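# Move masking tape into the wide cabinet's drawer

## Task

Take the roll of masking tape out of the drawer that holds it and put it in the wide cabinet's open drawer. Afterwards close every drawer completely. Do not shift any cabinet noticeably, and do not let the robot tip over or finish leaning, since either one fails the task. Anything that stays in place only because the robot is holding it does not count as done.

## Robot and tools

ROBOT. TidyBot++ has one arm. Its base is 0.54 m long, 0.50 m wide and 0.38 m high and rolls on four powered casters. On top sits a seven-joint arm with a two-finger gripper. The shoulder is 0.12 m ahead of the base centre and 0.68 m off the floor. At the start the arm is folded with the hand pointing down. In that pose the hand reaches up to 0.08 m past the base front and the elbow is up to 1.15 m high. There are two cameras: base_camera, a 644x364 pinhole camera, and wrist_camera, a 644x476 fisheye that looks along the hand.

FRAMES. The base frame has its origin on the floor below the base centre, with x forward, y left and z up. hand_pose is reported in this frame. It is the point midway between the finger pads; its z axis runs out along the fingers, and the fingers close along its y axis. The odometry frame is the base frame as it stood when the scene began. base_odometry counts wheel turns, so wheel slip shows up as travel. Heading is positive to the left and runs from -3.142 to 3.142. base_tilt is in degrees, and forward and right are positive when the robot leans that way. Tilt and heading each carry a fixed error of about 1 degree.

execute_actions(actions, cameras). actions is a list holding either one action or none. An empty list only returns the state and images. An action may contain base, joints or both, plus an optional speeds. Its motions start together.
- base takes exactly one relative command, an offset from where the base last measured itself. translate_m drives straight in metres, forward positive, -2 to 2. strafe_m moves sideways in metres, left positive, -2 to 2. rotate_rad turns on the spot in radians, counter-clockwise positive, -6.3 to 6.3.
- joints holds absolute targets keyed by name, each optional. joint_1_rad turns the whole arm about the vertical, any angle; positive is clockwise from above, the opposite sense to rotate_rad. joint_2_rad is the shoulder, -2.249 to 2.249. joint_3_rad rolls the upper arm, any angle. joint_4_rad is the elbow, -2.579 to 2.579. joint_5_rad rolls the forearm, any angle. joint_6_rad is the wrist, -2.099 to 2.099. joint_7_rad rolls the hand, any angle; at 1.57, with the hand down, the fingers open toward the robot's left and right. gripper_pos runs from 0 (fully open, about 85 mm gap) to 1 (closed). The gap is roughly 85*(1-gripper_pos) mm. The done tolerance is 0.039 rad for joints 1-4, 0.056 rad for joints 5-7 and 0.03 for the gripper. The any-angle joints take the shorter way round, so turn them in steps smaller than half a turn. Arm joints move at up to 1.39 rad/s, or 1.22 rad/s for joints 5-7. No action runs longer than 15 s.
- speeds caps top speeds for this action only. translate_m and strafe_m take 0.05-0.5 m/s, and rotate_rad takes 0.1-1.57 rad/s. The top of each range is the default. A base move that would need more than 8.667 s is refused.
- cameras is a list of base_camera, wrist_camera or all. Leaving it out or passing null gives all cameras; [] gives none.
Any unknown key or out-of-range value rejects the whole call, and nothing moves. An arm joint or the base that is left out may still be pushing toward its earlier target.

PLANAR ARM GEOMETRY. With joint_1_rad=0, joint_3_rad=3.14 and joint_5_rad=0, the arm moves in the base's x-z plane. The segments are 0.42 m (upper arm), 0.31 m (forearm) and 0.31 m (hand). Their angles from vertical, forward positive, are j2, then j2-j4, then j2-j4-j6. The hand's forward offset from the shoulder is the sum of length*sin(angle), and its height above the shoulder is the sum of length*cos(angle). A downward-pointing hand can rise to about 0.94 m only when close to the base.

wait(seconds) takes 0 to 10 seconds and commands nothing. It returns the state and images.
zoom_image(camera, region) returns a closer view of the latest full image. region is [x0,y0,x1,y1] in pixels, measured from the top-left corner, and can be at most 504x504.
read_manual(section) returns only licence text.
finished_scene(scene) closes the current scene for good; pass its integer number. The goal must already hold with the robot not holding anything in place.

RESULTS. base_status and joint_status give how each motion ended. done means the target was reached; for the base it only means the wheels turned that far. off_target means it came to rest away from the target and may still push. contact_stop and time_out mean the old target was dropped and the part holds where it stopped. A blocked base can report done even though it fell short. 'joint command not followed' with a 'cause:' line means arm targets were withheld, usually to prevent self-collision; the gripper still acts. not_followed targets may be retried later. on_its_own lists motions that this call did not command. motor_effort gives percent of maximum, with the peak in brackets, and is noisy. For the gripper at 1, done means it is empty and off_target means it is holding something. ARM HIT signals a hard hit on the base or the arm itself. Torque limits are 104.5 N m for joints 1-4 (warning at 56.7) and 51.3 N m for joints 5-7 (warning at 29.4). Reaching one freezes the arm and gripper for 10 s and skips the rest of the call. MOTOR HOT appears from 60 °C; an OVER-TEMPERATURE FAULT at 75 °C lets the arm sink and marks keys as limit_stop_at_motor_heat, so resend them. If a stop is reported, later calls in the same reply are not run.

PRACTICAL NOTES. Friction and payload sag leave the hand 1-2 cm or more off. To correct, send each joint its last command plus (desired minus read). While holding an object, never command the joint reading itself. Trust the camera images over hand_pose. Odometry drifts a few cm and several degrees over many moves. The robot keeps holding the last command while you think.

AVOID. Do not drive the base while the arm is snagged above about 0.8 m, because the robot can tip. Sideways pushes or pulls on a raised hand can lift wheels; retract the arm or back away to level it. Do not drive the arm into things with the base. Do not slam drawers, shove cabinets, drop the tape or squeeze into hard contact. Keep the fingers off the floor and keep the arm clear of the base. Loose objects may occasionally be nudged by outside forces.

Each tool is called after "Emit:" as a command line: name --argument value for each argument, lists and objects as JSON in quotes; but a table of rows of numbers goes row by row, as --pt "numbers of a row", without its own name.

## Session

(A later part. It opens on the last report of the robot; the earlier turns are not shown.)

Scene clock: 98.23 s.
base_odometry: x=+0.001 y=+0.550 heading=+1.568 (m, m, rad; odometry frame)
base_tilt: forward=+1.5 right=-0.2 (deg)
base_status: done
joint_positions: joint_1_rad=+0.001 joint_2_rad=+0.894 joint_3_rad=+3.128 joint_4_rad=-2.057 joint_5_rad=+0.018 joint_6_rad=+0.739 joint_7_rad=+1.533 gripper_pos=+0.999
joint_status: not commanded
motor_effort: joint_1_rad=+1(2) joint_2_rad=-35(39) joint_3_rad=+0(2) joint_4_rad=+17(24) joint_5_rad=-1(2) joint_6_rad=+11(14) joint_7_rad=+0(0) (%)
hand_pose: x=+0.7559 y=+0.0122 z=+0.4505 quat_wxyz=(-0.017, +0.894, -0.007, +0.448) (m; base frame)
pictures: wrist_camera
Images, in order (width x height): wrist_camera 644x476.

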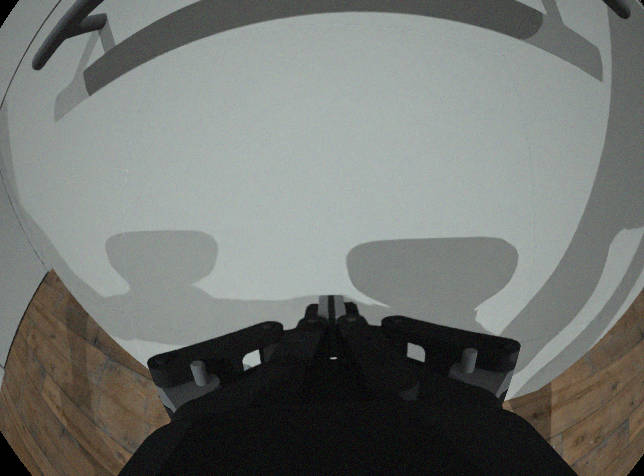

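Emit:
execute_actions --actions '[{"base":{"translate_m":-0.6},"joints":{"joint_2_rad":0.75,"joint_4_rad":-2.25,"joint_6_rad":1.27}}]' --cameras '["wrist_camera"]'

Emit:
execute_actions --actions '[{"base":{"rotate_rad":-1.2}}]' --cameras '["wrist_camera"]'

Emit:
execute_actions --actions '[{"base":{"rotate_rad":-1.94}}]' --cameras '[]'

Emit:
execute_actions --actions '[{"base":{"strafe_m":0.27}}]' --cameras '["wrist_camera"]'

Emit:
execute_actions --actions '[{"base":{"translate_m":0.2}}]'

Scene clock: 104.70 s.
base_odometry: x=-0.002 y=-0.050 heading=+1.567 (m, m, rad; odometry frame)
base_tilt: forward=+1.5 right=-0.2 (deg)
base_status: done
joint_positions: joint_1_rad=+0.001 joint_2_rad=+0.767 joint_3_rad=+3.128 joint_4_rad=-2.245 joint_5_rad=+0.018 joint_6_rad=+1.252 joint_7_rad=+1.533 gripper_pos=+0.999
joint_status: all done
motor_effort: joint_1_rad=+0(2) joint_2_rad=-32(39) joint_3_rad=-1(2) joint_4_rad=+6(16) joint_5_rad=-1(2) joint_6_rad=+9(10) joint_7_rad=+0(0) (%)
hand_pose: x=+0.7570 y=+0.0129 z=+0.6147 quat_wxyz=(-0.023, +0.771, -0.006, +0.637) (m; base frame)
pictures: wrist_camera
Images, in order (width x height): wrist_camera 644x476.

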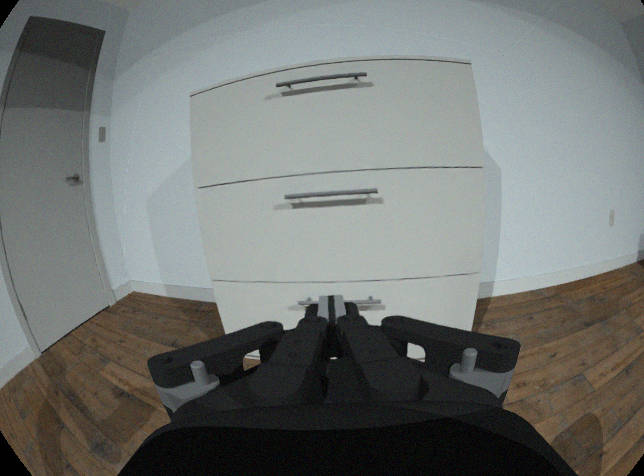

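Scene clock: 107.00 s.
base_odometry: x=-0.002 y=-0.050 heading=+0.368 (m, m, rad; odometry frame)
base_tilt: forward=+1.5 right=-0.2 (deg)
base_status: done
joint_positions: joint_1_rad=+0.007 joint_2_rad=+0.767 joint_3_rad=+3.135 joint_4_rad=-2.245 joint_5_rad=+0.018 joint_6_rad=+1.252 joint_7_rad=+1.533 gripper_pos=+0.999
joint_status: not commanded
motor_effort: joint_1_rad=-1(4) joint_2_rad=-32(33) joint_3_rad=-1(4) joint_4_rad=+6(6) joint_5_rad=-1(1) joint_6_rad=+10(9) joint_7_rad=+0(0) (%)
hand_pose: x=+0.7572 y=+0.0059 z=+0.6146 quat_wxyz=(-0.018, +0.771, -0.009, +0.637) (m; base frame)
pictures: wrist_camera
Images, in order (width x height): wrist_camera 644x476.

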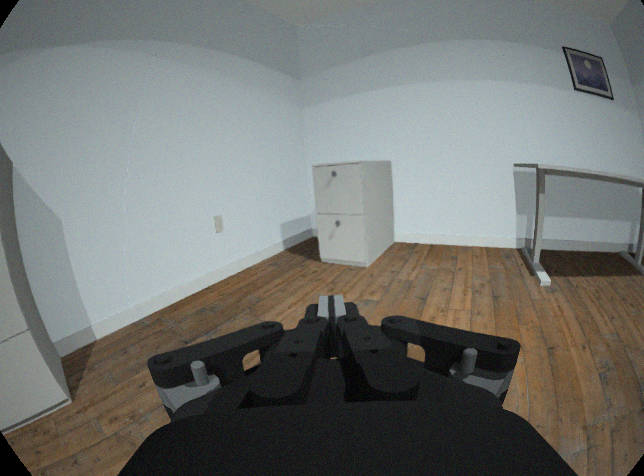

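Scene clock: 109.73 s.
base_odometry: x=-0.001 y=-0.050 heading=-1.572 (m, m, rad; odometry frame)
base_tilt: forward=+1.5 right=-0.2 (deg)
base_status: done
joint_positions: joint_1_rad=+0.003 joint_2_rad=+0.767 joint_3_rad=+3.130 joint_4_rad=-2.245 joint_5_rad=+0.018 joint_6_rad=+1.252 joint_7_rad=+1.533 gripper_pos=+0.999
joint_status: not commanded
motor_effort: joint_1_rad=-1(3) joint_2_rad=-32(33) joint_3_rad=-1(3) joint_4_rad=+6(6) joint_5_rad=+0(0) joint_6_rad=+9(9) joint_7_rad=+0(1) (%)
hand_pose: x=+0.7571 y=+0.0105 z=+0.6146 quat_wxyz=(-0.021, +0.771, -0.007, +0.637) (m; base frame)
pictures: none
No camera images: the call's "cameras" was empty. Leave "cameras" out to get every camera's image.

Scene clock: 111.57 s.
base_odometry: x=+0.269 y=-0.051 heading=-1.573 (m, m, rad; odometry frame)
base_tilt: forward=+1.5 right=-0.2 (deg)
base_status: done
joint_positions: joint_1_rad=-0.005 joint_2_rad=+0.767 joint_3_rad=+3.129 joint_4_rad=-2.245 joint_5_rad=+0.018 joint_6_rad=+1.252 joint_7_rad=+1.533 gripper_pos=+0.999
joint_status: not commanded
motor_effort: joint_1_rad=-1(3) joint_2_rad=-33(34) joint_3_rad=-1(3) joint_4_rad=+6(6) joint_5_rad=-1(2) joint_6_rad=+9(9) joint_7_rad=+0(1) (%)
hand_pose: x=+0.7570 y=+0.0164 z=+0.6147 quat_wxyz=(-0.025, +0.771, -0.004, +0.637) (m; base frame)
pictures: wrist_camera
Images, in order (width x height): wrist_camera 644x476.

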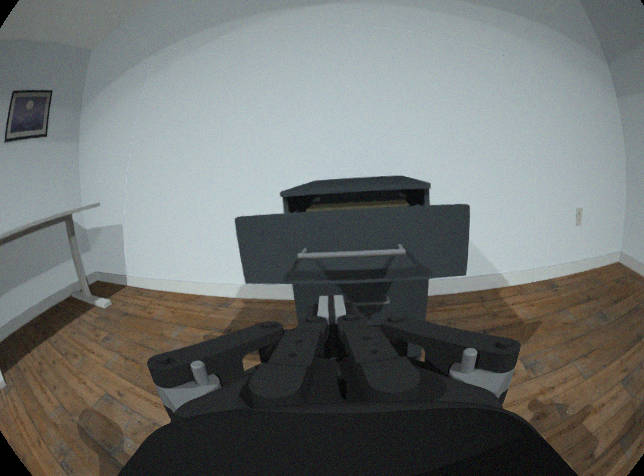

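Scene clock: 113.20 s.
base_odometry: x=+0.269 y=-0.251 heading=-1.572 (m, m, rad; odometry frame)
base_tilt: forward=+1.5 right=-0.2 (deg)
base_status: done
joint_positions: joint_1_rad=-0.005 joint_2_rad=+0.767 joint_3_rad=+3.129 joint_4_rad=-2.246 joint_5_rad=+0.018 joint_6_rad=+1.252 joint_7_rad=+1.533 gripper_pos=+0.999
joint_status: not commanded
motor_effort: joint_1_rad=+0(1) joint_2_rad=-32(35) joint_3_rad=-1(2) joint_4_rad=+6(7) joint_5_rad=+0(0) joint_6_rad=+9(9) joint_7_rad=+0(0) (%)
hand_pose: x=+0.7569 y=+0.0164 z=+0.6149 quat_wxyz=(-0.025, +0.771, -0.004, +0.637) (m; base frame)
pictures: base_camera, wrist_camera
Images, in order (width x height): base_camera 644x364, wrist_camera 644x476.

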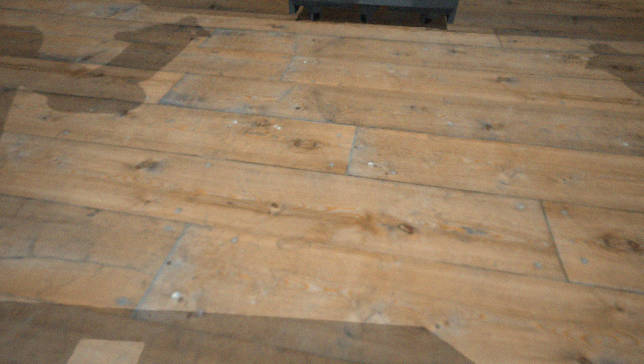

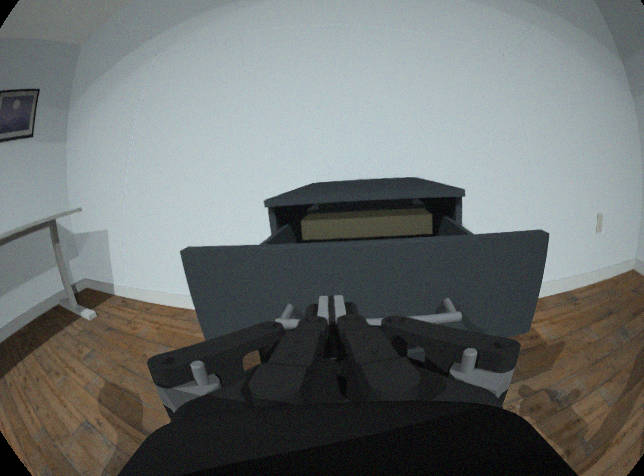

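Emit:
execute_actions --actions '[{"base":{"translate_m":0.37},"joints":{"joint_1_rad":0.06},"speeds":{"translate_m":0.08}}]'

Scene clock: 119.87 s.
base_odometry: x=+0.268 y=-0.621 heading=-1.572 (m, m, rad; odometry frame)
base_tilt: forward=+1.5 right=-0.2 (deg)
base_status: done
joint_positions: joint_1_rad=+0.058 joint_2_rad=+0.761 joint_3_rad=+3.129 joint_4_rad=-2.249 joint_5_rad=+0.018 joint_6_rad=+1.253 joint_7_rad=+1.533 gripper_pos=+0.999
joint_status: all done
motor_effort: joint_1_rad=+0(2) joint_2_rad=-33(34) joint_3_rad=-1(3) joint_4_rad=+6(11) joint_5_rad=-1(1) joint_6_rad=+9(9) joint_7_rad=+0(0) (%)
hand_pose: x=+0.7557 y=-0.0242 z=+0.6171 quat_wxyz=(-0.004, +0.769, -0.028, +0.638) (m; base frame)
pictures: base_camera, wrist_camera
Images, in order (width x height): base_camera 644x364, wrist_camera 644x476.

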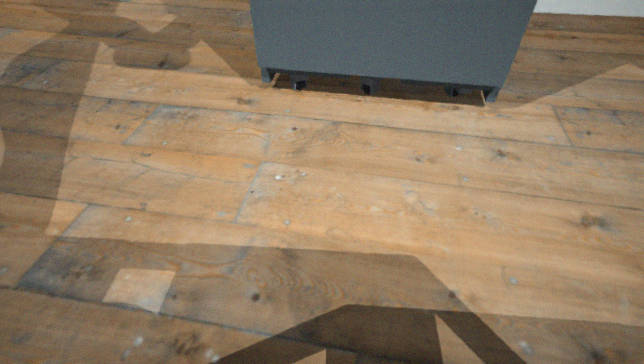

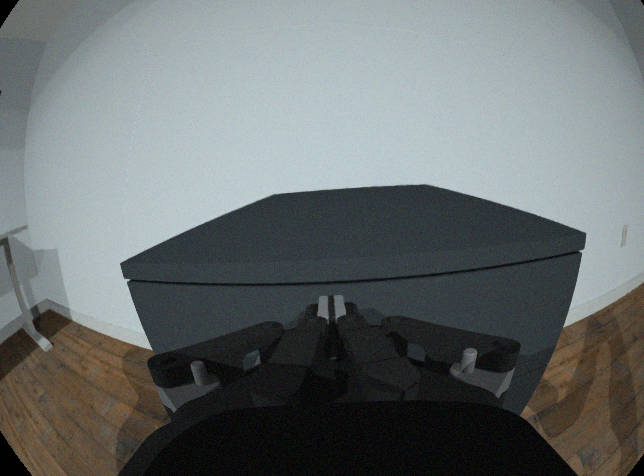

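Emit:
execute_actions --actions '[{"base":{"translate_m":0.02},"speeds":{"translate_m":0.05}}]'

Emit:
execute_actions --actions '[{"base":{"translate_m":-0.25},"joints":{"joint_1_rad":-0.4}}]'

Scene clock: 124.10 s.
base_odometry: x=+0.268 y=-0.641 heading=-1.571 (m, m, rad; odometry frame)
base_tilt: forward=+1.5 right=-0.2 (deg)
base_status: done
joint_positions: joint_1_rad=+0.058 joint_2_rad=+0.758 joint_3_rad=+3.129 joint_4_rad=-2.260 joint_5_rad=+0.018 joint_6_rad=+1.255 joint_7_rad=+1.533 gripper_pos=+0.999
joint_status: not commanded
motor_effort: joint_1_rad=+0(2) joint_2_rad=-35(35) joint_3_rad=-1(2) joint_4_rad=+11(17) joint_5_rad=-1(1) joint_6_rad=+12(13) joint_7_rad=+0(1) (%)
hand_pose: x=+0.7520 y=-0.0240 z=+0.6162 quat_wxyz=(-0.004, +0.771, -0.029, +0.636) (m; base frame)
pictures: base_camera, wrist_camera
Images, in order (width x height): base_camera 644x364, wrist_camera 644x476.

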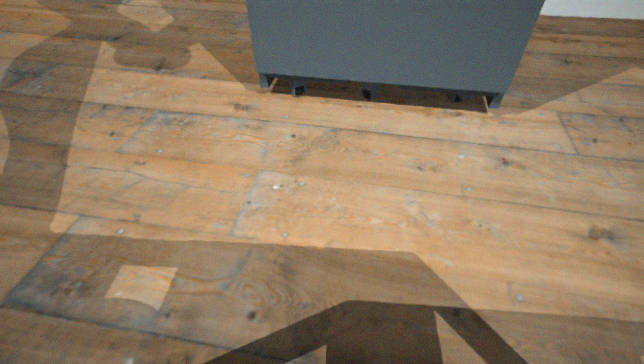

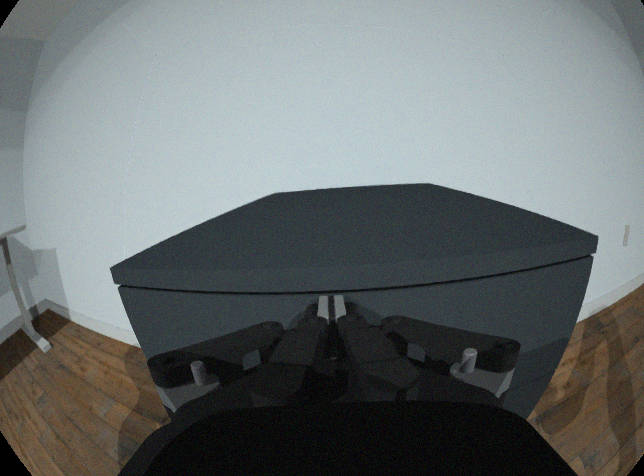

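Scene clock: 125.97 s.
base_odometry: x=+0.269 y=-0.391 heading=-1.571 (m, m, rad; odometry frame)
base_tilt: forward=+1.5 right=-0.2 (deg)
base_status: done
joint_positions: joint_1_rad=-0.400 joint_2_rad=+0.758 joint_3_rad=+3.128 joint_4_rad=-2.252 joint_5_rad=+0.018 joint_6_rad=+1.255 joint_7_rad=+1.533 gripper_pos=+0.999
joint_status: all done
motor_effort: joint_1_rad=+0(3) joint_2_rad=-32(34) joint_3_rad=-1(3) joint_4_rad=+6(11) joint_5_rad=-1(1) joint_6_rad=+9(11) joint_7_rad=+1(1) (%)
hand_pose: x=+0.7001 y=+0.2600 z=+0.6193 quat_wxyz=(-0.150, +0.755, +0.147, +0.622) (m; base frame)
pictures: base_camera, wrist_camera
Images, in order (width x height): base_camera 644x364, wrist_camera 644x476.

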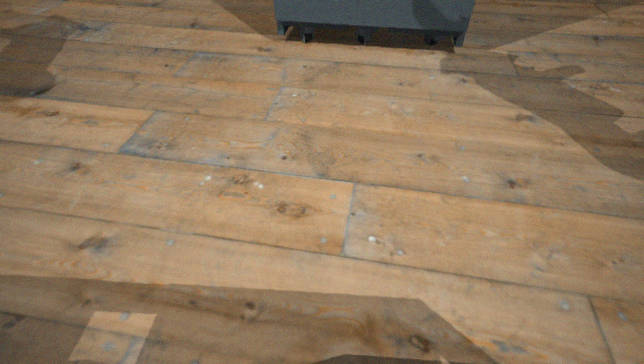

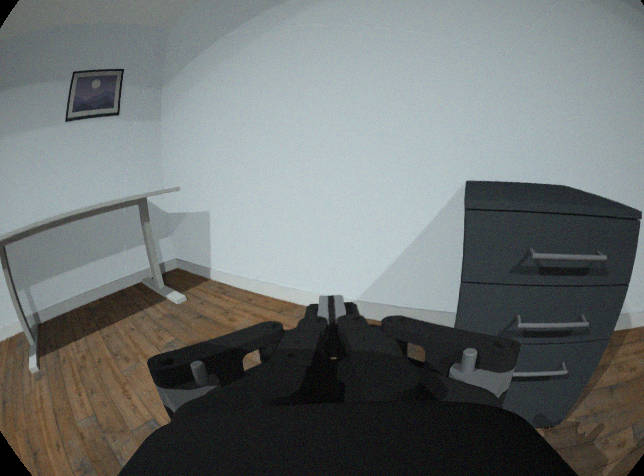

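Emit:
finished_scene --scene 1

The scene is finished: the task was done.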